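## Task

Shut down the bench using this run record. B33 (white assay plate at deck spot N4) is DISCARD; B83 (clear assay plate at N1) is STORE. (a) Check that B83 has its lid on and pressed fully down, then set it in the drawer of cooler CD, lying flat within the locators of one place, its long side running across the drawer. (b) Close CD's drawer completely; CD's lamp stays lit as long as the drawer is open. (c) Put B33 into the yellow waste bin W1. (d) Latch the tip box TB1 by pressing its lid's front edge fully down. (e) Look at tip rack TR from close up: if it is empty, put it in the blue clean-plastics bin W2; if any tips remain, make sure it rests flat within the locators of its home nest H1. Labware may be released once it is wholly inside a bin; every bin must end upright on the bench. Putting a plate not marked DISCARD into a bin fails the task. Plates not listed in the record must end exactly as they began. CD's housing must finish no more than a finger's width from its start spot, neither rotated nor tipped. TB1 must end level on the bench mat with its insert clicked in. Nothing counts if only the gripper holds it in place: release, move clear (touching DONE or its housing is fine), then push the green DONE key until it catches, which ends the job. Do not press DONE if anything you had to change is still wrong.

## Robot and tools

Robot: one Doosan M1013 six-joint arm with a Robotiq 140 two-finger gripper and a single wrist camera, cam_wrist (504x504 fisheye). There is only one arm, so every command is a single row for it.

Frame: the scene frame has its origin on the table surface under the arm base, +z up, +y to the left when facing along +x. Results report end_effector_position in metres and end_effector_quat_wxyz, plus velocities in m/s and rad/s. end_effector_position is the point between the pads when closed; fingertips extend about 33 mm past it when closed, about 9 mm when fully open, and move roughly 24 mm outward while closing, so leave room above surfaces. The printed position can be off, more so at long reach. The fingers point along the gripper's +z and close along its y.

The row: 9 numbers, each in [-1, 1], in this order: waist (joint_1), shoulder (joint_2), elbow (joint_3), forearm roll (joint_4), wrist pitch (joint_5), wrist roll (joint_6), then gripper position, gripper force_limit, gripper speed. The six joint values are offsets, not poses, scaled so 1.0 equals 1.398 rad for waist and shoulder, 2.097 rad for elbow, 2.622 rad for the three wrist joints. Gripper position is absolute: +1 fully open (140 mm), pads touch near -0.8, -1 closes until blocked. force_limit -1/0/+1 gives about 14/60/107 N; speed -1/0/+1 gives about 30/140/250 mm/s.

execute_actions(actions): a list of up to 15 actions; each action is a table of up to 15 rows, each row lasting one 1/30 s step, the last row repeated to fill 15 steps. Joint offsets in every row are measured from the angles at the start of that action (not the previous row); for the first action they come from the latest reported angles. An empty list just returns state and images. If any action is malformed, or the first one would push a joint more than 0.010 rad beyond its range, nothing runs. Ranges: elbow -2.792 to 2.792, all others -6.283 to 6.283 rad.

move(target, speed, blocking): target is one 9-number row whose joint offsets are measured from the Joint positions in the last result showing them. speed is the top rate in rad/s of the joint travelling farthest, 0.01 to 2, default 0.5. Paths take 0.5 to 10 s and all joints finish together, so the hand traces a curve and does not avoid obstacles. blocking=false returns after 0.5 s while motion continues; until a result shows it ended, other moves and execute_actions are refused. The extra move: line reports the ending (done, off_target, moving, held, fault), limits=held or none, and the joint farthest from its target.

wait(seconds): 0 to 10, lets time pass holding the last command. stop(): brakes a running move; fingers keep moving. zoom_image(camera, region): camera must be cam_wrist, region [x0, y0, x1, y1] in pixels, at most 504 by 504; use it to check whether TR has tips. read_manual(section): licence text only. finished_scene(scene): 1 or 2, ends that scene irreversibly and returns the next task.

Reading results: Joint positions and Joint velocities follow the joint order above (rad, rad/s); Joint targets show where joints are being driven now. object_status: 0 moving, 1 blocked while opening, 2 blocked while closing (a grip), 3 reached target or pads met. Confirm a grip by status 2. position_measured runs from 3 (open) to 230 (pads together), not linear. To squeeze harder while gripping, raise force_limit and nudge position, e.g. -1 to -0.98. Flange force is the estimated external force, including held weight. "joint command not followed" means the clearance check altered targets; "joint sent to its limit" means a joint hit its end. Per step, targets stay within a lead of the measured angle and are scaled back if they would shift the hand more than 70 mm.

Hazards: the arm is stiff. Commanding even slightly past a firm contact, or hitting fast, can reach a joint load limit (waist/shoulder 316, elbow 148, wrist joints 41.8 N m) or 144 N of outside force, causing a 10 s fault stop that cancels the rest of the call. Approach slowly, press lightly when latching the lid or shutting the drawer, and avoid dropping, slamming or knocking items; anything pushed off the table ends the scene. CD, the tip box and bins are loose, and something may occasionally shove a loose object. Holding loads heats motors; a MOTOR HOT line warns before an over-temperature stop.

Each tool is called after "Emit:" as name([rows], argument=value, ...), one row to a line, values as JSON.

## Session

Emit:
execute_actions(actions=[])

Scene clock: 0.00 s.
end_effector_position=(+0.5092, -0.0394, +0.3636) position_measured=3 object_status=3 end_effector_quat_wxyz=(-0.216, -0.468, +0.794, -0.321) end_effector_velocity=(+0.000, +0.000, -0.000) end_effector_angular_velocity=(-0.001, +0.001, +0.001)
Joint names: [waist, shoulder, elbow, forearm roll, wrist pitch, wrist roll]
Joint positions: [ 0.278  0.119  1.97  -0.74   1.444  4.196]
Joint velocities: [ 0.001  0.001 -0.    -0.     0.001 -0.   ]
Joint torques (N m, as the joint torque sensors report them, + toward a larger angle): no reading
Flange force (N, the push that the arm receives, along the gripper's own x y z axes): no reading
Joint targets: [0.278 0.119 1.970 -0.740 1.444 4.196]

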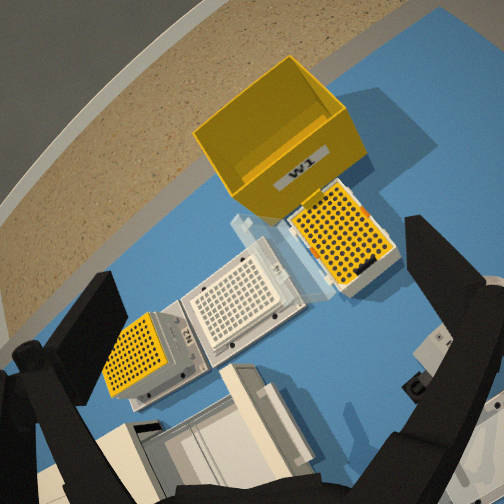

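Emit:
move(target=[-0.199,-0.0136,-0.272,0.2822,0.0752,0.1968,1,0,0], speed=0.8)

Scene clock: 10.90 s.
end_effector_position=(+0.6184, +0.0473, +0.5820) position_measured=3 object_status=3 end_effector_quat_wxyz=(+0.001, -0.011, +1.000, +0.001) end_effector_velocity=(-0.001, -0.001, +0.001) end_effector_angular_velocity=(-0.001, -0.002, -0.001)
Joint names: [waist, shoulder, elbow, forearm roll, wrist pitch, wrist roll]
Joint positions: [0.    0.1   1.399 0.    1.641 4.712]
Joint velocities: [-0.    -0.002  0.001 -0.001 -0.     0.001]
Joint torques (N m, as the joint torque sensors report them, + toward a larger angle): [  2.8  -54.62 -41.01   4.36  -0.42   0.49]
Flange force (N, the push that the arm receives, along the gripper's own x y z axes): [-4.5 -4.8 -2.5]
Joint targets: [-0.000 0.100 1.399 0.000 1.641 4.712]
move: done; limits=none; farthest joint: the waist, 0.000 radians from its target (0.278 radians at the start)
camera_calibration (this result's frames):
cam_wrist: T_world_to_cam=[[0.187476, 0.982116, -0.0173492, -0.150714], [0.901752, -0.165078, 0.399491, -0.763289], [0.389482, -0.0905397, -0.916573, 0.476772], [0, 0, 0, 1]] pos_world=[0.530858, 0.0651828, 0.739308]

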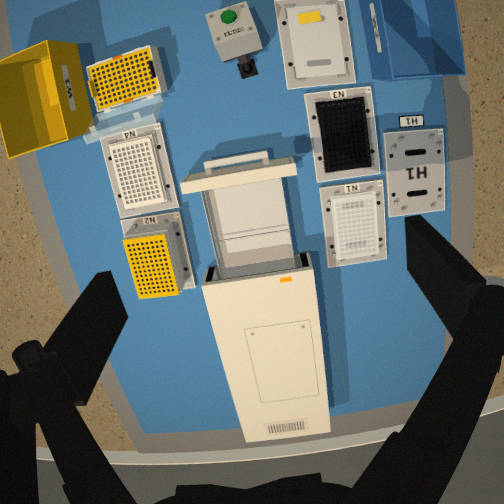

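Emit:
zoom_image(camera="cam_wrist", region=[170, 0, 470, 300])

Emit:
zoom_image(camera="cam_wrist", region=[0, 20, 300, 320])

Region (170, 0, 470, 300) of cam_wrist's 504x504 image, scaled by 1.680, with more detail than that image has.

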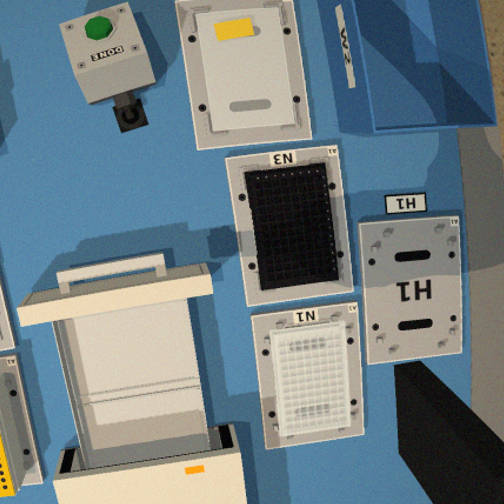

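Region (0, 20, 300, 320) of cam_wrist's 504x504 image, scaled by 1.680, with more detail than that image has.

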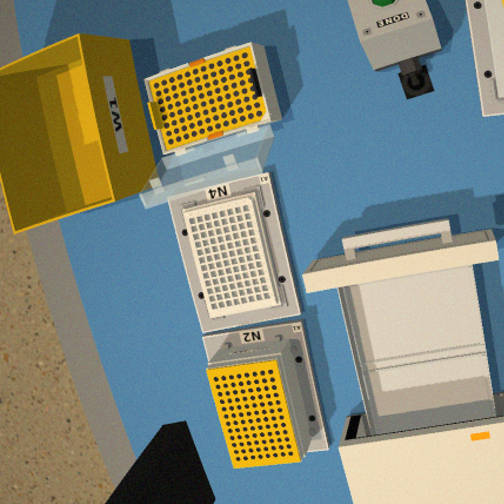

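Emit:
move(target=[-0.2445,0.1709,0.2004,0,-0.2508,-0.1224,0.55,0,0], speed=0.8)

Scene clock: 35.17 s.
end_effector_position=(+0.6479, -0.1785, +0.1997) position_measured=59 object_status=3 end_effector_quat_wxyz=(+0.001, -0.001, +1.000, +0.001) end_effector_velocity=(+0.000, -0.000, -0.000) end_effector_angular_velocity=(-0.000, -0.001, +0.000)
Joint names: [waist, shoulder, elbow, forearm roll, wrist pitch, wrist roll]
Joint positions: [-0.342  0.339  1.82   0.     0.983  4.391]
Joint velocities: [-0.     0.     0.     0.    -0.001 -0.   ]
Joint torques (N m, as the joint torque sensors report them, + toward a larger angle): [  2.36 -72.61 -34.51   3.74  -0.27   0.5 ]
Flange force (N, the push that the arm receives, along the gripper's own x y z axes): [-4.1 -5.1 2.5]
Joint targets: [-0.342 0.339 1.820 0.000 0.983 4.391]
move: done; limits=none; farthest joint: the waist, 0.000 radians from its target (0.342 radians at the start)
camera_calibration (this result's frames):
cam_wrist: T_world_to_cam=[[0.208035, 0.97796, -0.0177871, 0.0449223], [0.898752, -0.183946, 0.398007, -0.675617], [0.385963, -0.0987854, -0.91721, 0.0953464], [0, 0, 0, 1]] pos_world=[0.561066, -0.158791, 0.357152]

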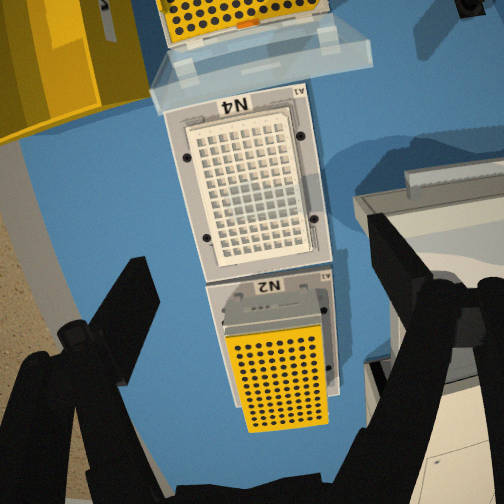

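Emit:
move(target=[-0.0065,0.1283,0.044,0,-0.1037,-0.0035,0.55,0,0], speed=0.3)

Scene clock: 45.33 s.
end_effector_position=(+0.6474, -0.1844, +0.0401) position_measured=59 object_status=3 end_effector_quat_wxyz=(+0.001, -0.001, +1.000, +0.001) end_effector_velocity=(-0.001, +0.000, -0.002) end_effector_angular_velocity=(-0.000, +0.003, +0.002)
Joint names: [waist, shoulder, elbow, forearm roll, wrist pitch, wrist roll]
Joint positions: [-0.351  0.518  1.912  0.     0.711  4.382]
Joint velocities: [ 0.001  0.002  0.001 -0.002 -0.001  0.   ]
Joint torques (N m, as the joint torque sensors report them, + toward a larger angle): [  3.52 -81.71 -26.72   3.    -0.31   0.53]
Flange force (N, the push that the arm receives, along the gripper's own x y z axes): [-3.0 -6.9 3.9]
Joint targets: [-0.351 0.518 1.912 0.000 0.711 4.382]
move: done; limits=none; farthest joint: the waist, 0.000 radians from its target (0.009 radians at the start)
camera_calibration (this result's frames):
cam_wrist: T_world_to_cam=[[0.207931, 0.97798, -0.01786, 0.0480727], [0.898685, -0.183799, 0.398225, -0.612607], [0.386173, -0.0988538, -0.917114, -0.0515395], [0, 0, 0, 1]] pos_world=[0.560448, -0.164706, 0.197546]

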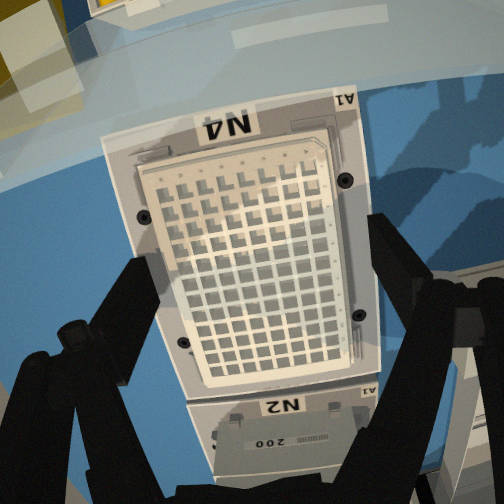

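Emit:
move(target=[-0.003,0.0074,0.0013,0,-0.005,-0.0016,0.55,0,0], speed=0.05)

Emit:
move(target=[0,0,0,0,0,0,-1,-0.3,-0.5])

Scene clock: 61.63 s.
end_effector_position=(+0.6470, -0.1861, +0.0358) position_measured=59 object_status=3 end_effector_quat_wxyz=(+0.001, -0.001, +1.000, +0.001) end_effector_velocity=(+0.000, +0.000, -0.000) end_effector_angular_velocity=(+0.001, -0.000, -0.001)
Joint names: [waist, shoulder, elbow, forearm roll, wrist pitch, wrist roll]
Joint positions: [-0.354  0.524  1.913  0.001  0.704  4.379]
Joint velocities: [-0.     0.    -0.     0.002 -0.    -0.   ]
Joint torques (N m, as the joint torque sensors report them, + toward a larger angle): [ -4.8  -56.71 -21.21   1.27  -4.55  -0.05]
Flange force (N, the push that the arm receives, along the gripper's own x y z axes): [5.5 9.3 -38.0]
Joint targets: [-0.354 0.524 1.913 0.001 0.704 4.379]
FORCE FAULT: contact force on the arm reached its limit, and the arm stopped for 10 seconds. The contact can be on any part of the arm, not only on its tool. That time counts as 20 of the actions that you can send in this scene. The arm's remaining commands of this call were not run. The arm holds still and accepts commands again. Move the arm away from the contact; if what it grips holds it there, let go first. Pushing or pulling that hard again can fault the arm again.
move: fault; limits=none; farthest joint: the wrist pitch, 0.006 radians from its target (0.014 radians at the start)
camera_calibration (this result's frames):
cam_wrist: T_world_to_cam=[[0.207906, 0.977992, -0.0175304, 0.0496912], [0.898597, -0.183887, 0.398383, -0.610855], [0.386391, -0.0985789, -0.917052, -0.0556379], [0, 0, 0, 1]] pos_world=[0.56008, -0.166411, 0.193202]

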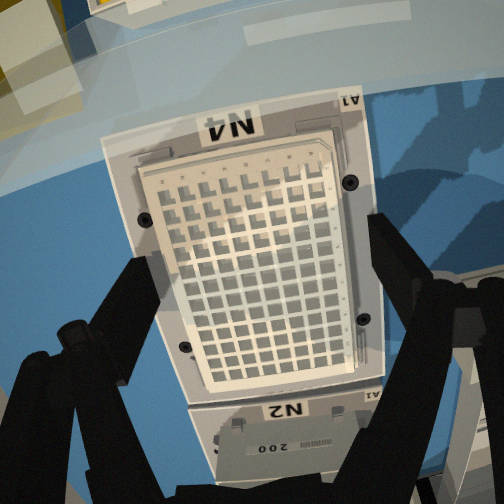

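not run: a fault stop came before this call.

Emit:
move(target=[0,-0.0074,-0.0013,0,0.005,0,0.55,0,0], speed=0.05)

Emit:
move(target=[0,0,0,0,0,0,-1,-0.3,-0.5])

Scene clock: 70.97 s.
end_effector_position=(+0.6470, -0.1861, +0.0437) position_measured=59 object_status=3 end_effector_quat_wxyz=(+0.001, -0.001, +1.000, +0.001) end_effector_velocity=(+0.001, -0.001, +0.000) end_effector_angular_velocity=(-0.000, -0.001, -0.001)
Joint names: [waist, shoulder, elbow, forearm roll, wrist pitch, wrist roll]
Joint positions: [-0.354  0.513  1.91   0.001  0.717  4.379]
Joint velocities: [-0.001  0.001 -0.002  0.001 -0.     0.   ]
Joint torques (N m, as the joint torque sensors report them, + toward a larger angle): [  3.26 -80.98 -26.69   3.06  -0.28   0.49]
Flange force (N, the push that the arm receives, along the gripper's own x y z axes): [-3.5 -6.6 3.7]
Joint targets: [-0.354 0.513 1.910 0.001 0.717 4.379]
move: done; limits=none; farthest joint: the waist, 0.000 radians from its target (0.000 radians at the start)
camera_calibration (this result's frames):
cam_wrist: T_world_to_cam=[[0.2079, 0.977993, -0.017519, 0.0498403], [0.898615, -0.183891, 0.39834, -0.613968], [0.386352, -0.0985577, -0.917071, -0.0483209], [0, 0, 0, 1]] pos_world=[0.560028, -0.166409, 0.201127]

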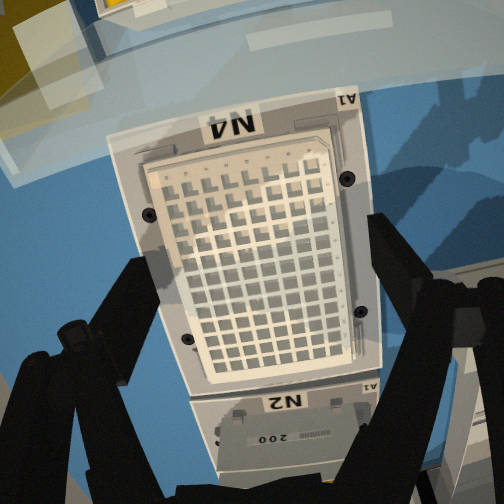

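Scene clock: 71.50 s.
end_effector_position=(+0.6470, -0.1861, +0.0439) position_measured=104 object_status=2 end_effector_quat_wxyz=(+0.001, -0.001, +1.000, +0.001) end_effector_velocity=(-0.001, +0.000, -0.001) end_effector_angular_velocity=(+0.001, +0.002, -0.001)
Joint names: [waist, shoulder, elbow, forearm roll, wrist pitch, wrist roll]
Joint positions: [-0.354  0.513  1.91   0.001  0.718  4.379]
Joint velocities: [-0.     0.002  0.     0.001  0.     0.   ]
Joint torques (N m, as the joint torque sensors report them, + toward a larger angle): [  3.33 -68.32 -22.8    3.15  -2.26   0.52]
Flange force (N, the push that the arm receives, along the gripper's own x y z axes): [1.1 -5.9 -17.6]
Joint targets: [-0.354 0.513 1.910 0.001 0.717 4.379]
move: done; limits=none; farthest joint: the wrist pitch, 0.001 radians from its target (0.000 radians at the start)
camera_calibration (this result's frames):
cam_wrist: T_world_to_cam=[[0.207902, 0.977993, -0.0175311, 0.049849], [0.898578, -0.183878, 0.39843, -0.614055], [0.386438, -0.0985875, -0.917031, -0.0482605], [0, 0, 0, 1]] pos_world=[0.560063, -0.166421, 0.201276]

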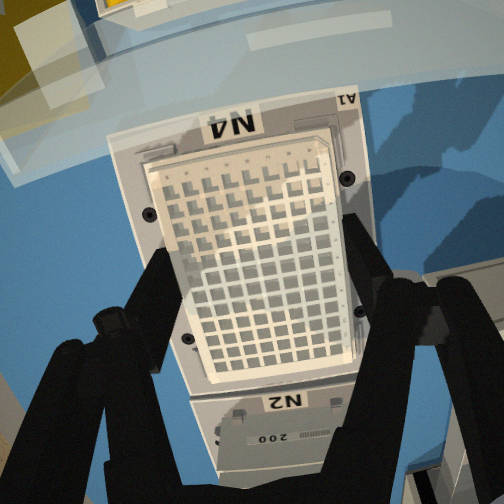

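Emit:
move(target=[0,-0.1355,-0.0728,0,0.1308,0,-1,-0.3,-0.5], speed=0.4)

Emit:
move(target=[-0.2335,-0.1298,0.1122,0,-0.0205,-0.1243,-1,-0.3,-0.5], speed=0.4)

Scene clock: 85.47 s.
end_effector_position=(+0.6586, -0.1905, +0.2392) position_measured=104 object_status=2 end_effector_quat_wxyz=(+0.001, -0.001, +1.000, +0.001) end_effector_velocity=(+0.000, -0.001, +0.001) end_effector_angular_velocity=(-0.002, -0.001, +0.001)
Joint names: [waist, shoulder, elbow, forearm roll, wrist pitch, wrist roll]
Joint positions: [-0.354  0.324  1.758  0.001  1.06   4.379]
Joint velocities: [-0.    -0.001 -0.    -0.002 -0.001  0.   ]
Joint torques (N m, as the joint torque sensors report them, + toward a larger angle): [  3.43 -71.15 -35.74   4.01  -0.31   0.69]
Flange force (N, the push that the arm receives, along the gripper's own x y z axes): [-2.2 -6.8 0.6]
Joint targets: [-0.354 0.324 1.758 0.001 1.060 4.379]
move: done; limits=none; farthest joint: the waist, 0.000 radians from its target (0.000 radians at the start)
camera_calibration (this result's frames):
cam_wrist: T_world_to_cam=[[0.207742, 0.978031, -0.0173099, 0.0551883], [0.898902, -0.183896, 0.397689, -0.703154], [0.385769, -0.0981766, -0.917357, 0.126609], [0, 0, 0, 1]] pos_world=[0.57176, -0.170853, 0.396737]

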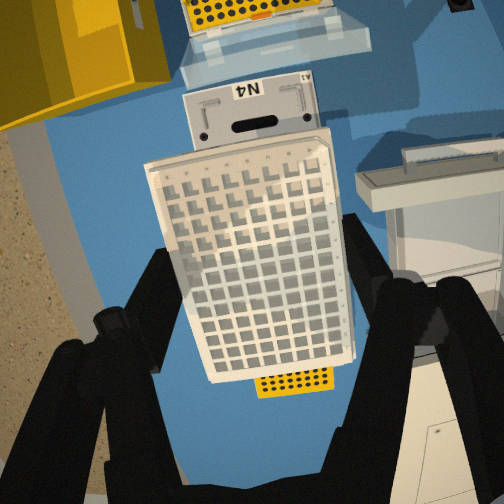

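Scene clock: 86.70 s.
end_effector_position=(+0.4641, -0.3154, +0.2389) position_measured=104 object_status=2 end_effector_quat_wxyz=(+0.001, -0.000, +1.000, +0.001) end_effector_velocity=(-0.000, +0.001, -0.000) end_effector_angular_velocity=(+0.000, +0.000, +0.001)
Joint names: [waist, shoulder, elbow, forearm roll, wrist pitch, wrist roll]
Joint positions: [-0.68   0.142  1.993  0.001  1.007  4.053]
Joint velocities: [ 0.    -0.001  0.001 -0.    -0.001 -0.001]
Joint torques (N m, as the joint torque sensors report them, + toward a larger angle): [  3.06 -52.7  -34.85   3.86  -0.38   0.31]
Flange force (N, the push that the arm receives, along the gripper's own x y z axes): [-0.5 -7.2 1.6]
Joint targets: [-0.680 0.142 1.993 0.001 1.007 4.053]
move: done; limits=none; farthest joint: the waist, 0.000 radians from its target (0.327 radians at the start)
camera_calibration (this result's frames):
cam_wrist: T_world_to_cam=[[0.208356, 0.977902, -0.0172021, 0.217386], [0.898744, -0.184493, 0.397771, -0.551297], [0.385808, -0.0983383, -0.917323, 0.188969], [0, 0, 0, 1]] pos_world=[0.377275, -0.29571, 0.396376]

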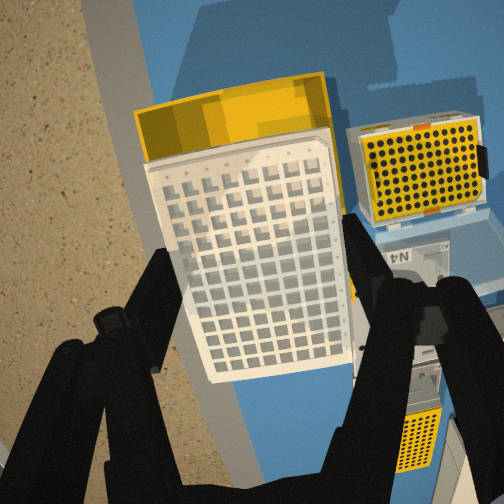

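Emit:
move(target=[0,0.0934,0.0455,0,-0.0863,0,-1,-0.3,-0.5], speed=0.2)

Emit:
move(target=[0,0,0,0,0,0,0.32,-0.3,-0.5])

Emit:
move(target=[0,-0.0934,-0.0455,0,0.0863,0,0.32,-0.3,-0.5], speed=0.3)

Scene clock: 95.60 s.
end_effector_position=(+0.4644, -0.3153, +0.1240) position_measured=104 object_status=2 end_effector_quat_wxyz=(+0.001, -0.000, +1.000, +0.001) end_effector_velocity=(+0.001, -0.000, -0.000) end_effector_angular_velocity=(+0.001, -0.001, -0.002)
Joint names: [waist, shoulder, elbow, forearm roll, wrist pitch, wrist roll]
Joint positions: [-0.68   0.273  2.088  0.001  0.78   4.053]
Joint velocities: [-0.     0.001 -0.001  0.002 -0.001  0.   ]
Joint torques (N m, as the joint torque sensors report them, + toward a larger angle): [  2.93 -61.42 -29.19   3.13  -0.34   0.66]
Flange force (N, the push that the arm receives, along the gripper's own x y z axes): [-1.4 -8.6 5.0]
Joint targets: [-0.680 0.273 2.088 0.001 0.780 4.053]
move: done; limits=none; farthest joint: the waist, 0.000 radians from its target (0.000 radians at the start)
camera_calibration (this result's frames):
cam_wrist: T_world_to_cam=[[0.208421, 0.977885, -0.0173874, 0.215297], [0.898669, -0.184461, 0.397955, -0.50585], [0.385947, -0.0985676, -0.91724, 0.0833392], [0, 0, 0, 1]] pos_world=[0.377555, -0.295631, 0.281491]

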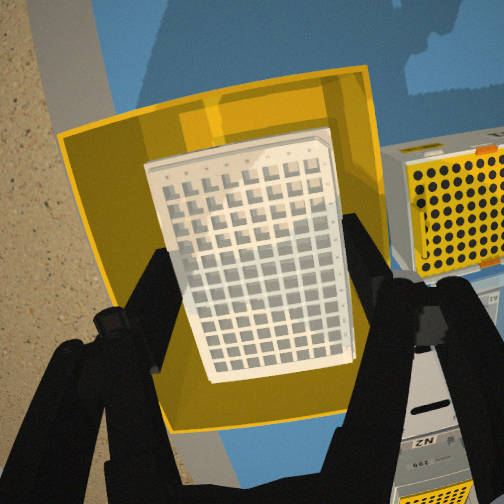

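Scene clock: 96.10 s.
end_effector_position=(+0.4644, -0.3153, +0.1240) position_measured=89 object_status=3 end_effector_quat_wxyz=(+0.001, -0.000, +1.000, +0.001) end_effector_velocity=(-0.000, -0.000, -0.000) end_effector_angular_velocity=(+0.000, +0.001, -0.000)
Joint names: [waist, shoulder, elbow, forearm roll, wrist pitch, wrist roll]
Joint positions: [-0.68   0.273  2.088  0.001  0.78   4.053]
Joint velocities: [-0.     0.001 -0.    -0.    -0.    -0.   ]
Joint torques (N m, as the joint torque sensors report them, + toward a larger angle): [  3.16 -59.67 -28.89   3.35  -0.25   0.52]
Flange force (N, the push that the arm receives, along the gripper's own x y z axes): [0.4 -7.4 2.8]
Joint targets: [-0.680 0.273 2.088 0.001 0.780 4.053]
move: done; limits=none; farthest joint: the waist, 0.000 radians from its target (0.000 radians at the start)
camera_calibration (this result's frames):
cam_wrist: T_world_to_cam=[[0.208421, 0.977885, -0.0173845, 0.215295], [0.898671, -0.184463, 0.39795, -0.505844], [0.385942, -0.0985639, -0.917243, 0.0833369], [0, 0, 0, 1]] pos_world=[0.377552, -0.295629, 0.281483]

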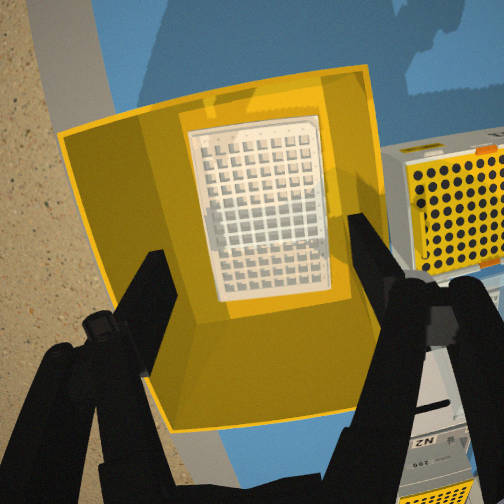

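Scene clock: 97.23 s.
end_effector_position=(+0.4641, -0.3154, +0.2389) position_measured=89 object_status=3 end_effector_quat_wxyz=(+0.001, -0.000, +1.000, +0.001) end_effector_velocity=(+0.001, -0.001, +0.003) end_effector_angular_velocity=(-0.003, -0.003, +0.000)
Joint names: [waist, shoulder, elbow, forearm roll, wrist pitch, wrist roll]
Joint positions: [-0.68   0.142  1.993  0.001  1.007  4.053]
Joint velocities: [-0.    -0.003 -0.002 -0.001  0.001  0.   ]
Joint torques (N m, as the joint torque sensors report them, + toward a larger angle): [  3.17 -53.22 -34.65   3.82  -0.28   0.64]
Flange force (N, the push that the arm receives, along the gripper's own x y z axes): [-0.6 -8.4 1.4]
Joint targets: [-0.680 0.142 1.993 0.001 1.007 4.053]
move: done; limits=none; farthest joint: the waist, 0.000 radians from its target (0.000 radians at the start)
camera_calibration (this result's frames):
cam_wrist: T_world_to_cam=[[0.208308, 0.977912, -0.0171912, 0.217399], [0.89876, -0.184455, 0.397751, -0.551277], [0.385794, -0.0983055, -0.917332, 0.188966], [0, 0, 0, 1]] pos_world=[0.377278, -0.295707, 0.396353]

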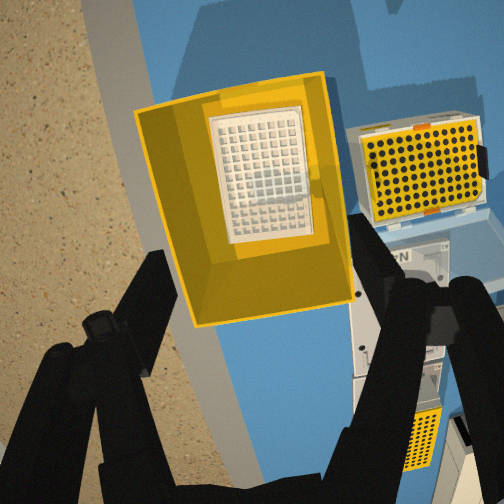

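Emit:
move(target=[0.1774,0.0231,0.1027,0,-0.0946,0.0946,-1,0,1], speed=0.3)

Scene clock: 110.27 s.
end_effector_position=(+0.4652, -0.1645, +0.1293) position_measured=233 object_status=3 end_effector_quat_wxyz=(+0.001, -0.000, +1.000, +0.001) end_effector_velocity=(-0.001, +0.001, -0.001) end_effector_angular_velocity=(+0.000, +0.002, +0.001)
Joint names: [waist, shoulder, elbow, forearm roll, wrist pitch, wrist roll]
Joint positions: [-0.432  0.175  2.208  0.001  0.759  4.301]
Joint velocities: [ 0.001  0.001  0.002 -0.    -0.001  0.   ]
Joint torques (N m, as the joint torque sensors report them, + toward a larger angle): [  2.91 -50.13 -27.96   3.19  -0.46   0.63]
Flange force (N, the push that the arm receives, along the gripper's own x y z axes): [-3.2 -8.5 3.8]
Joint targets: [-0.432 0.175 2.208 0.001 0.759 4.301]
move: done; limits=none; farthest joint: the waist, 0.000 radians from its target (0.248 radians at the start)
camera_calibration (this result's frames):
cam_wrist: T_world_to_cam=[[0.20839, 0.97789, -0.0174285, 0.0678037], [0.898703, -0.184424, 0.397894, -0.480825], [0.385883, -0.0985804, -0.917266, 0.102811], [0, 0, 0, 1]] pos_world=[0.378317, -0.144845, 0.286804]

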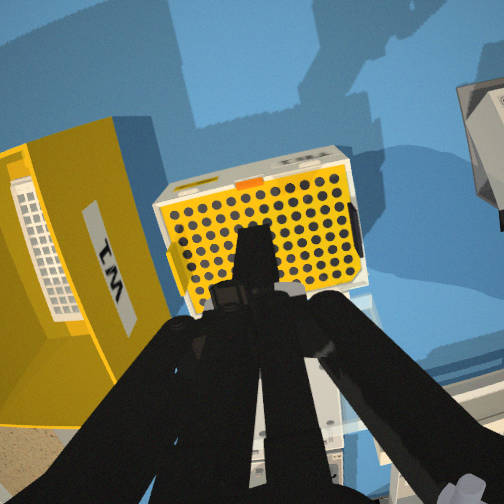

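Emit:
move(target=[0,0.0436,0.0126,0,-0.0334,0,-1,0,1], speed=0.08)

Emit:
move(target=[0,0.0034,0.0008,0,-0.0025,0,-1,0,1], speed=0.01)

Scene clock: 118.30 s.
end_effector_position=(+0.4654, -0.1646, +0.0896) position_measured=233 object_status=3 end_effector_quat_wxyz=(+0.001, -0.000, +1.000, +0.001) end_effector_velocity=(+0.001, -0.001, +0.001) end_effector_angular_velocity=(-0.001, -0.002, +0.000)
Joint names: [waist, shoulder, elbow, forearm roll, wrist pitch, wrist roll]
Joint positions: [-0.432  0.236  2.235  0.001  0.671  4.301]
Joint velocities: [-0.    -0.001 -0.001 -0.001 -0.001  0.   ]
Joint torques (N m, as the joint torque sensors report them, + toward a larger angle): [  3.14 -52.72 -25.7    2.92  -0.36   0.49]
Flange force (N, the push that the arm receives, along the gripper's own x y z axes): [-0.7 -7.8 3.0]
Joint targets: [-0.432 0.236 2.235 0.001 0.671 4.301]
move: done; limits=none; farthest joint: the waist, 0.000 radians from its target (0.000 radians at the start)
camera_calibration (this result's frames):
cam_wrist: T_world_to_cam=[[0.208452, 0.977876, -0.0175029, 0.0670606], [0.898628, -0.184434, 0.398059, -0.46521], [0.386024, -0.0987049, -0.917193, 0.066231], [0, 0, 0, 1]] pos_world=[0.378505, -0.14484, 0.247101]

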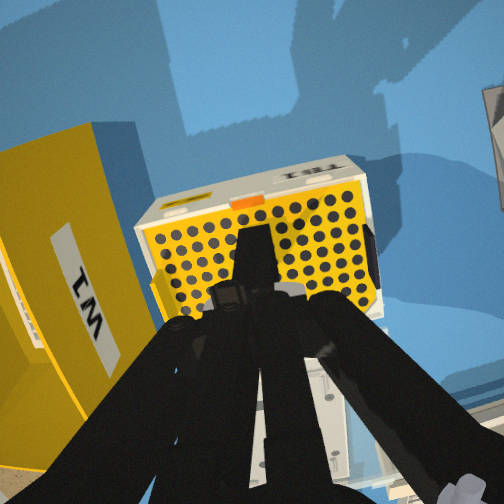

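Scene clock: 119.17 s.
end_effector_position=(+0.4655, -0.1646, +0.0867) position_measured=233 object_status=3 end_effector_quat_wxyz=(+0.001, -0.000, +1.000, +0.001) end_effector_velocity=(+0.001, -0.000, -0.000) end_effector_angular_velocity=(+0.001, -0.001, -0.002)
Joint names: [waist, shoulder, elbow, forearm roll, wrist pitch, wrist roll]
Joint positions: [-0.432  0.24   2.236  0.001  0.665  4.301]
Joint velocities: [-0.001  0.001 -0.     0.001 -0.001  0.   ]
Joint torques (N m, as the joint torque sensors report them, + toward a larger angle): [  3.49 -53.77 -25.46   2.92  -0.41   0.48]
Flange force (N, the push that the arm receives, along the gripper's own x y z axes): [-1.6 -9.2 4.4]
Joint targets: [-0.432 0.240 2.236 0.001 0.665 4.301]
move: done; limits=none; farthest joint: the waist, 0.000 radians from its target (0.000 radians at the start)
camera_calibration (this result's frames):
cam_wrist: T_world_to_cam=[[0.208457, 0.977874, -0.0175304, 0.0670216], [0.898583, -0.184416, 0.39817, -0.464112], [0.386127, -0.0987536, -0.917144, 0.0634641], [0, 0, 0, 1]] pos_world=[0.378567, -0.144861, 0.244176]

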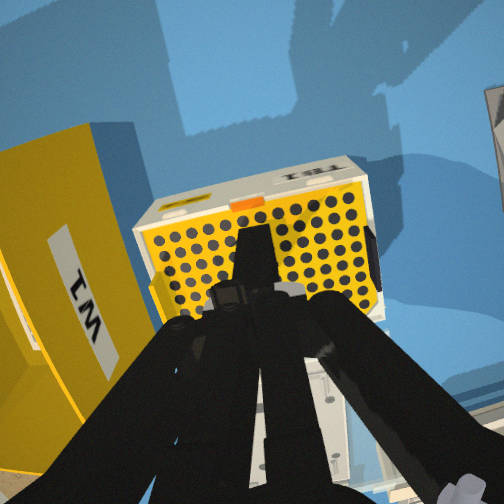

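Emit:
move(target=[0,0.0017,0.0004,0,-0.0012,0,-1,0,1], speed=0.01)

Emit:
move(target=[0,0.0017,0.0004,0,-0.0012,0,-1,0,1], speed=0.01)

Emit:
move(target=[0,0.0017,0.0004,0,-0.0012,0,-1,0,1], speed=0.01)

Scene clock: 124.30 s.
end_effector_position=(+0.4655, -0.1646, +0.0853) position_measured=233 object_status=3 end_effector_quat_wxyz=(+0.001, -0.000, +1.000, +0.001) end_effector_velocity=(+0.000, -0.001, -0.000) end_effector_angular_velocity=(-0.002, -0.000, +0.002)
Joint names: [waist, shoulder, elbow, forearm roll, wrist pitch, wrist roll]
Joint positions: [-0.432  0.243  2.237  0.001  0.662  4.301]
Joint velocities: [ 0.     0.001 -0.    -0.003 -0.001 -0.   ]
Joint torques (N m, as the joint torque sensors report them, + toward a larger angle): [  3.32 -40.77 -20.6    2.85  -2.47   0.55]
Flange force (N, the push that the arm receives, along the gripper's own x y z axes): [4.5 -6.5 -24.0]
Joint targets: [-0.432 0.243 2.237 0.001 0.661 4.301]
move: done; limits=none; farthest joint: the waist, 0.000 radians from its target (0.000 radians at the start)
camera_calibration (this result's frames):
cam_wrist: T_world_to_cam=[[0.208458, 0.977874, -0.0175345, 0.0669984], [0.898578, -0.184414, 0.398183, -0.463574], [0.386139, -0.0987605, -0.917138, 0.06217], [0, 0, 0, 1]] pos_world=[0.378584, -0.144866, 0.24278]

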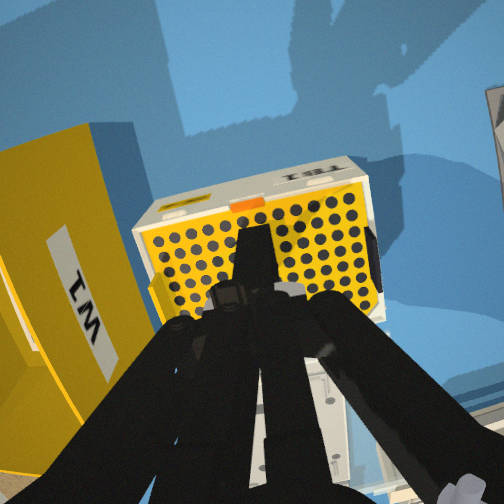

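Scene clock: 134.83 s.
end_effector_position=(+0.4656, -0.1646, +0.0852) position_measured=233 object_status=3 end_effector_quat_wxyz=(+0.000, -0.000, +1.000, +0.001) end_effector_velocity=(-0.001, +0.000, -0.000) end_effector_angular_velocity=(-0.001, +0.000, +0.002)
Joint names: [waist, shoulder, elbow, forearm roll, wrist pitch, wrist roll]
Joint positions: [-0.432  0.243  2.237  0.001  0.662  4.301]
Joint velocities: [ 0.001 -0.     0.002 -0.002 -0.001 -0.   ]
Joint torques (N m, as the joint torque sensors report them, + toward a larger angle): [  2.03 -31.47 -16.83   3.03  -4.59   0.62]
Flange force (N, the push that the arm receives, along the gripper's own x y z axes): [7.5 -2.8 -46.1]
Joint targets: [-0.432 0.243 2.237 0.001 0.662 4.301]
FORCE FAULT: contact force on the arm reached its limit, and the arm stopped for 10 seconds. The contact can be on any part of the arm, not only on its tool. That time counts as 20 of the actions that you can send in this scene. The arm's remaining commands of this call were not run. The arm holds still and accepts commands again. Move the arm away from the contact; if what it grips holds it there, let go first. Pushing or pulling that hard again can fault the arm again.
move: fault; limits=none; farthest joint: the wrist pitch, 0.003 radians from its target (0.003 radians at the start)
camera_calibration (this result's frames):
cam_wrist: T_world_to_cam=[[0.20844, 0.977881, -0.0173401, 0.067003], [0.898935, -0.184567, 0.397305, -0.463686], [0.385317, -0.098402, -0.917523, 0.0624438], [0, 0, 0, 1]] pos_world=[0.378797, -0.144958, 0.24268]

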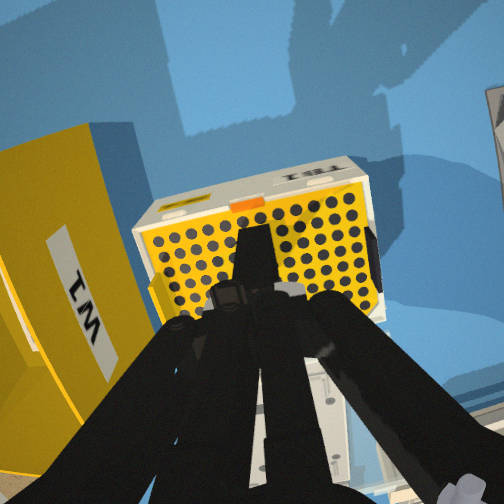

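not run: a fault stop came before this call.

Emit:
move(target=[0,-0.1315,-0.0511,0,0.1109,0,-1,0,1], speed=0.4)

Emit:
move(target=[0.0695,0.1562,-0.1275,0,0.0187,0.037,-1,0,1], speed=0.4)

Emit:
move(target=[0,0.0559,0.0287,0,-0.0527,0,-1,0,1], speed=0.3)

Emit:
move(target=[-0.0504,-0.1099,0.1035,0,-0.0242,-0.0267,-1,0,1], speed=0.08)

Scene clock: 149.13 s.
end_effector_position=(+0.4651, -0.1647, +0.2194) position_measured=233 object_status=3 end_effector_quat_wxyz=(+0.000, -0.000, +1.000, +0.001) end_effector_velocity=(+0.000, -0.000, +0.001) end_effector_angular_velocity=(-0.001, -0.002, +0.000)
Joint names: [waist, shoulder, elbow, forearm roll, wrist pitch, wrist roll]
Joint positions: [-0.432  0.06   2.129  0.001  0.953  4.301]
Joint velocities: [-0.    -0.002 -0.001 -0.     0.001 -0.   ]
Joint torques (N m, as the joint torque sensors report them, + toward a larger angle): [  2.74 -42.16 -33.79   3.68  -0.29   0.59]
Flange force (N, the push that the arm receives, along the gripper's own x y z axes): [-0.4 -7.0 1.2]
Joint targets: [-0.432 0.060 2.129 0.001 0.953 4.301]
move: done; limits=none; farthest joint: the shoulder, 0.001 radians from its target (0.184 radians at the start)
camera_calibration (this result's frames):
cam_wrist: T_world_to_cam=[[0.20833, 0.977906, -0.0172788, 0.0695286], [0.898849, -0.184463, 0.397548, -0.516626], [0.385577, -0.0983522, -0.917419, 0.185623], [0, 0, 0, 1]] pos_world=[0.378312, -0.145035, 0.376879]

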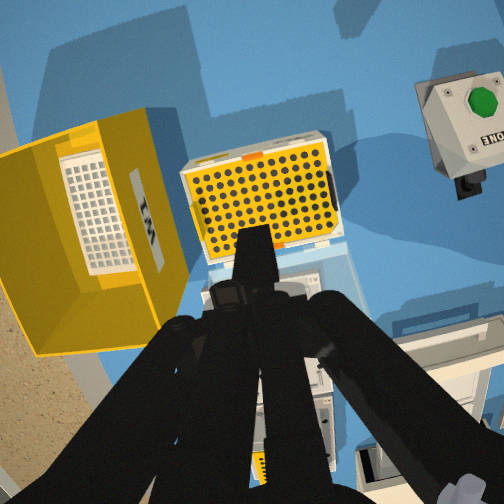

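Scene clock: 150.23 s.
end_effector_position=(+0.6202, -0.1645, +0.2196) position_measured=233 object_status=3 end_effector_quat_wxyz=(+0.000, -0.001, +1.000, +0.001) end_effector_velocity=(+0.000, +0.000, -0.001) end_effector_angular_velocity=(+0.001, +0.002, -0.000)
Joint names: [waist, shoulder, elbow, forearm roll, wrist pitch, wrist roll]
Joint positions: [-0.335  0.278  1.862  0.001  1.002  4.398]
Joint velocities: [ 0.     0.003 -0.     0.    -0.     0.   ]
Joint torques (N m, as the joint torque sensors report them, + toward a larger angle): [  3.1  -66.14 -33.63   3.77  -0.4    0.68]
Flange force (N, the push that the arm receives, along the gripper's own x y z axes): [-5.2 -7.4 1.0]
Joint targets: [-0.335 0.278 1.862 0.001 1.002 4.398]
move: done; limits=none; farthest joint: the elbow, 0.001 radians from its target (0.268 radians at the start)
camera_calibration (this result's frames):
cam_wrist: T_world_to_cam=[[0.208138, 0.977946, -0.0173147, 0.0371768], [0.898901, -0.184276, 0.397517, -0.65605], [0.385559, -0.0983025, -0.917432, 0.126075], [0, 0, 0, 1]] pos_world=[0.533376, -0.144858, 0.3771]

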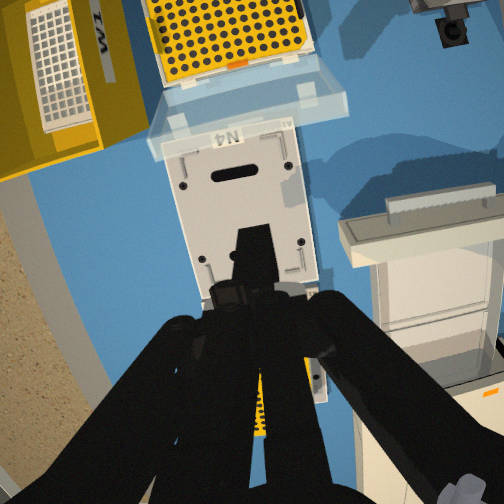

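Scene clock: 151.07 s.
end_effector_position=(+0.6202, -0.1644, +0.1425) position_measured=233 object_status=3 end_effector_quat_wxyz=(+0.000, -0.000, +1.000, +0.001) end_effector_velocity=(+0.000, +0.000, -0.000) end_effector_angular_velocity=(+0.002, -0.000, -0.002)
Joint names: [waist, shoulder, elbow, forearm roll, wrist pitch, wrist roll]
Joint positions: [-0.335  0.356  1.922  0.001  0.864  4.398]
Joint velocities: [-0.     0.001  0.     0.002 -0.001  0.   ]
Joint torques (N m, as the joint torque sensors report them, + toward a larger angle): [  2.86 -71.97 -32.2    3.59  -0.52   0.57]
Flange force (N, the push that the arm receives, along the gripper's own x y z axes): [-3.3 -6.2 4.2]
Joint targets: [-0.335 0.356 1.922 0.001 0.864 4.398]
move: done; limits=none; farthest joint: the waist, 0.000 radians from its target (0.000 radians at the start)
camera_calibration (this result's frames):
cam_wrist: T_world_to_cam=[[0.208186, 0.977935, -0.0173465, 0.035668], [0.898948, -0.184322, 0.397388, -0.625419], [0.385423, -0.0983243, -0.917487, 0.055437], [0, 0, 0, 1]] pos_world=[0.533427, -0.144709, 0.300016]

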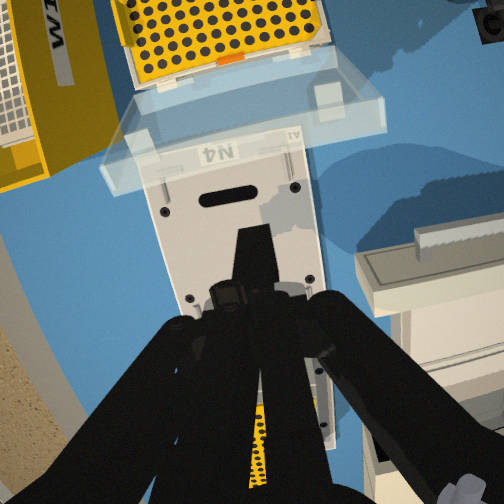

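Scene clock: 154.07 s.
end_effector_position=(+0.5001, -0.1645, +0.1424) position_measured=233 object_status=3 end_effector_quat_wxyz=(+0.000, -0.000, +1.000, +0.001) end_effector_velocity=(-0.001, -0.000, +0.000) end_effector_angular_velocity=(-0.000, -0.000, -0.001)
Joint names: [waist, shoulder, elbow, forearm roll, wrist pitch, wrist roll]
Joint positions: [-0.405  0.202  2.139  0.001  0.8    4.328]
Joint velocities: [-0.001 -0.001  0.002  0.    -0.001 -0.   ]
Joint torques (N m, as the joint torque sensors report them, + toward a larger angle): [  3.1  -54.23 -29.08   3.46  -0.35   0.59]
Flange force (N, the push that the arm receives, along the gripper's own x y z axes): [-3.4 -8.2 3.4]
Joint targets: [-0.405 0.202 2.139 0.001 0.800 4.328]
move: done; limits=none; farthest joint: the waist, 0.000 radians from its target (0.071 radians at the start)
camera_calibration (this result's frames):
cam_wrist: T_world_to_cam=[[0.208674, 0.977832, -0.0173311, 0.060517], [0.89883, -0.184771, 0.397448, -0.517489], [0.385435, -0.0985148, -0.917461, 0.101558], [0, 0, 0, 1]] pos_world=[0.413362, -0.144787, 0.299899]

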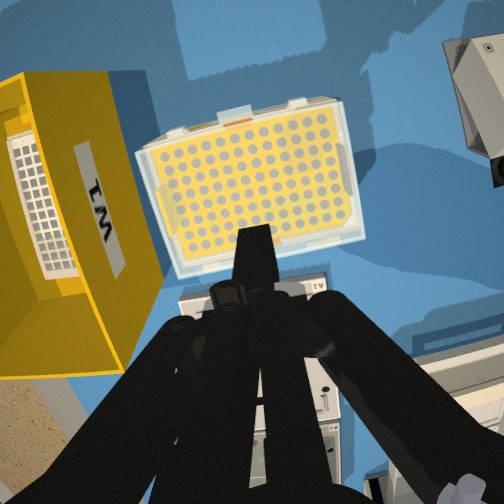

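Emit:
move(target=[-0.0295,-0.016,0.0526,0,-0.0333,-0.0156,-1,0,1], speed=0.15)

Emit:
move(target=[0,0.0022,0.0006,0,-0.0017,0,-1,0,1], speed=0.01)

Scene clock: 159.83 s.
end_effector_position=(+0.4478, -0.1645, +0.1113) position_measured=233 object_status=3 end_effector_quat_wxyz=(+0.000, -0.000, +1.000, +0.001) end_effector_velocity=(-0.000, -0.000, +0.000) end_effector_angular_velocity=(-0.001, -0.000, +0.001)
Joint names: [waist, shoulder, elbow, forearm roll, wrist pitch, wrist roll]
Joint positions: [-0.446  0.18   2.25   0.001  0.713  4.287]
Joint velocities: [-0.    -0.001  0.    -0.001 -0.001 -0.   ]
Joint torques (N m, as the joint torque sensors report them, + toward a larger angle): [  3.39 -49.6  -26.18   3.13  -0.38   0.63]
Flange force (N, the push that the arm receives, along the gripper's own x y z axes): [-3.2 -9.8 3.8]
Joint targets: [-0.446 0.180 2.250 0.001 0.713 4.287]
move: done; limits=none; farthest joint: the wrist pitch, 0.001 radians from its target (0.088 radians at the start)
camera_calibration (this result's frames):
cam_wrist: T_world_to_cam=[[0.209037, 0.977756, -0.0172068, 0.0707246], [0.898985, -0.185211, 0.396891, -0.458158], [0.384876, -0.0984333, -0.917705, 0.09346], [0, 0, 0, 1]] pos_world=[0.361123, -0.144808, 0.268824]

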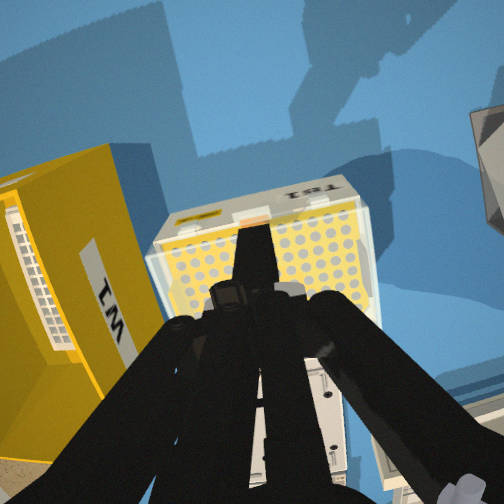

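Scene clock: 160.53 s.
end_effector_position=(+0.4479, -0.1645, +0.1093) position_measured=233 object_status=3 end_effector_quat_wxyz=(+0.000, -0.000, +1.000, +0.001) end_effector_velocity=(-0.001, +0.000, -0.001) end_effector_angular_velocity=(+0.001, +0.001, -0.001)
Joint names: [waist, shoulder, elbow, forearm roll, wrist pitch, wrist roll]
Joint positions: [-0.446  0.183  2.251  0.001  0.709  4.287]
Joint velocities: [-0.     0.001  0.001  0.    -0.001  0.   ]
Joint torques (N m, as the joint torque sensors report them, + toward a larger angle): [  3.14 -49.05 -26.72   3.05  -0.43   0.62]
Flange force (N, the push that the arm receives, along the gripper's own x y z axes): [-1.7 -9.0 4.0]
Joint targets: [-0.446 0.183 2.251 0.001 0.709 4.287]
move: done; limits=none; farthest joint: the waist, 0.000 radians from its target (0.000 radians at the start)
camera_calibration (this result's frames):
cam_wrist: T_world_to_cam=[[0.209041, 0.977755, -0.017237, 0.0707086], [0.898937, -0.185191, 0.39701, -0.45746], [0.384986, -0.0984863, -0.917652, 0.0916109], [0, 0, 0, 1]] pos_world=[0.361178, -0.144831, 0.266902]

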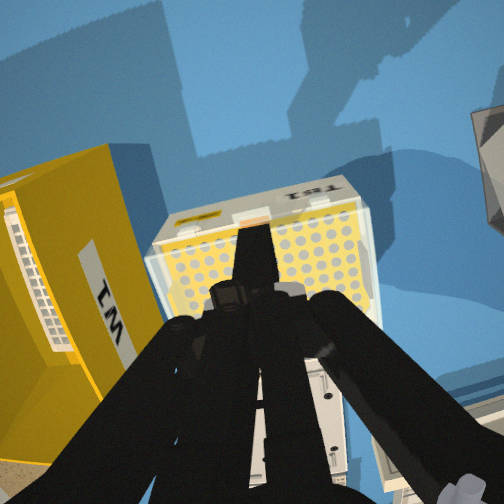

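1 mm steps.

Emit:
move(target=[0,0.0011,0.0003,0,-0.0008,0,-1,0,1], speed=0.01)

Emit:
move(target=[0,0.0011,0.0003,0,-0.0008,0,-1,0,1], speed=0.01)

Emit:
move(target=[0,0.0011,0.0003,0,-0.0008,0,-1,0,1], speed=0.01)

Scene clock: 166.20 s.
end_effector_position=(+0.4479, -0.1645, +0.1084) position_measured=233 object_status=3 end_effector_quat_wxyz=(+0.000, -0.000, +1.000, +0.001) end_effector_velocity=(+0.000, +0.001, +0.000) end_effector_angular_velocity=(-0.000, -0.001, +0.001)
Joint names: [waist, shoulder, elbow, forearm roll, wrist pitch, wrist roll]
Joint positions: [-0.446  0.185  2.251  0.001  0.707  4.287]
Joint velocities: [ 0.001 -0.001  0.    -0.     0.    -0.   ]
Joint torques (N m, as the joint torque sensors report them, + toward a larger angle): [  3.11 -48.43 -27.45   3.35  -1.31   0.53]
Flange force (N, the push that the arm receives, along the gripper's own x y z axes): [0.5 -7.5 1.0]
Joint targets: [-0.446 0.185 2.251 0.001 0.707 4.287]
move: done; limits=none; farthest joint: the waist, 0.000 radians from its target (0.000 radians at the start)
camera_calibration (this result's frames):
cam_wrist: T_world_to_cam=[[0.20904, 0.977755, -0.0172209, 0.0706866], [0.898966, -0.185204, 0.396938, -0.457077], [0.384919, -0.0984571, -0.917684, 0.0907736], [0, 0, 0, 1]] pos_world=[0.36118, -0.144829, 0.26595]

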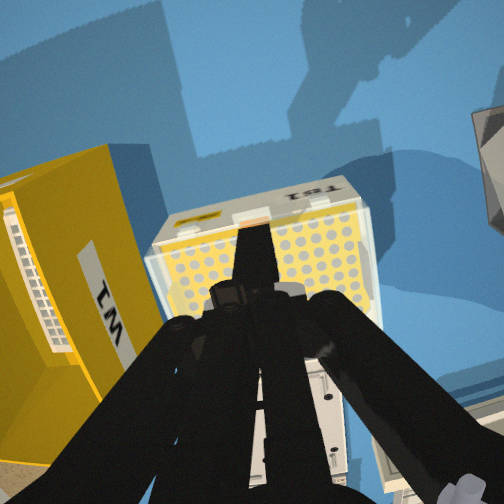

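Scene clock: 166.90 s.
end_effector_position=(+0.4479, -0.1645, +0.1074) position_measured=233 object_status=3 end_effector_quat_wxyz=(+0.000, -0.000, +1.000, +0.001) end_effector_velocity=(-0.000, -0.000, -0.000) end_effector_angular_velocity=(-0.000, +0.001, +0.000)
Joint names: [waist, shoulder, elbow, forearm roll, wrist pitch, wrist roll]
Joint positions: [-0.446  0.186  2.252  0.001  0.705  4.287]
Joint velocities: [-0.     0.     0.    -0.001  0.     0.   ]
Joint torques (N m, as the joint torque sensors report them, + toward a larger angle): [  3.52 -49.06 -26.66   3.1   -0.54   0.51]
Flange force (N, the push that the arm receives, along the gripper's own x y z axes): [-1.0 -9.2 3.6]
Joint targets: [-0.446 0.186 2.252 0.001 0.705 4.287]
move: done; limits=none; farthest joint: the waist, 0.000 radians from its target (0.000 radians at the start)
camera_calibration (this result's frames):
cam_wrist: T_world_to_cam=[[0.20904, 0.977756, -0.0172095, 0.070667], [0.898987, -0.185214, 0.396886, -0.4567], [0.38487, -0.0984361, -0.917707, 0.0899234], [0, 0, 0, 1]] pos_world=[0.361186, -0.14483, 0.264997]

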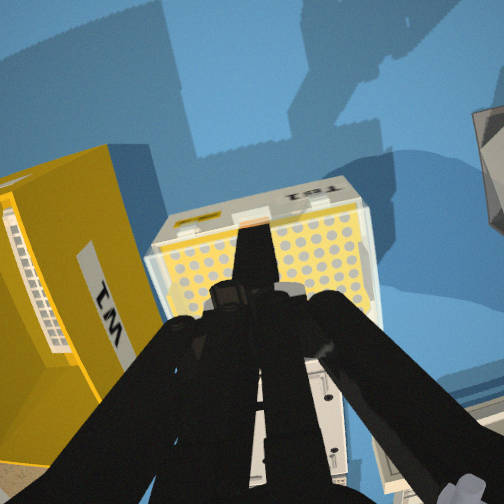

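Scene clock: 167.60 s.
end_effector_position=(+0.4479, -0.1645, +0.1065) position_measured=233 object_status=3 end_effector_quat_wxyz=(+0.000, -0.000, +1.000, +0.001) end_effector_velocity=(+0.000, +0.001, -0.000) end_effector_angular_velocity=(+0.002, -0.000, -0.001)
Joint names: [waist, shoulder, elbow, forearm roll, wrist pitch, wrist roll]
Joint positions: [-0.446  0.188  2.253  0.001  0.702  4.287]
Joint velocities: [ 0.001  0.    -0.     0.003  0.001  0.   ]
Joint torques (N m, as the joint torque sensors report them, + toward a larger angle): [  3.43 -49.84 -26.32   3.02  -0.45   0.56]
Flange force (N, the push that the arm receives, along the gripper's own x y z axes): [-2.5 -9.5 4.3]
Joint targets: [-0.446 0.188 2.253 0.001 0.702 4.287]
move: done; limits=none; farthest joint: the waist, 0.000 radians from its target (0.000 radians at the start)
camera_calibration (this result's frames):
cam_wrist: T_world_to_cam=[[0.209039, 0.977756, -0.0171959, 0.0706455], [0.899012, -0.185225, 0.396824, -0.456318], [0.384812, -0.0984112, -0.917733, 0.0890824], [0, 0, 0, 1]] pos_world=[0.361188, -0.144829, 0.264047]

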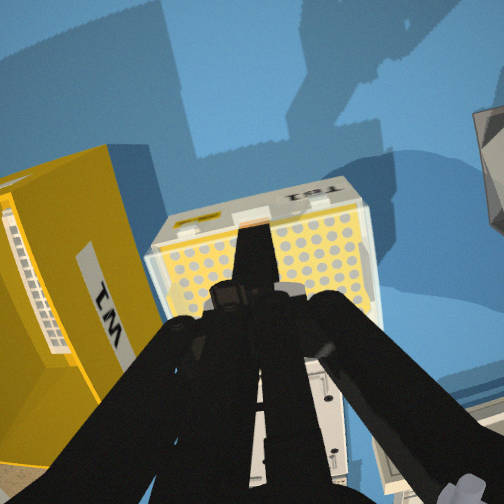

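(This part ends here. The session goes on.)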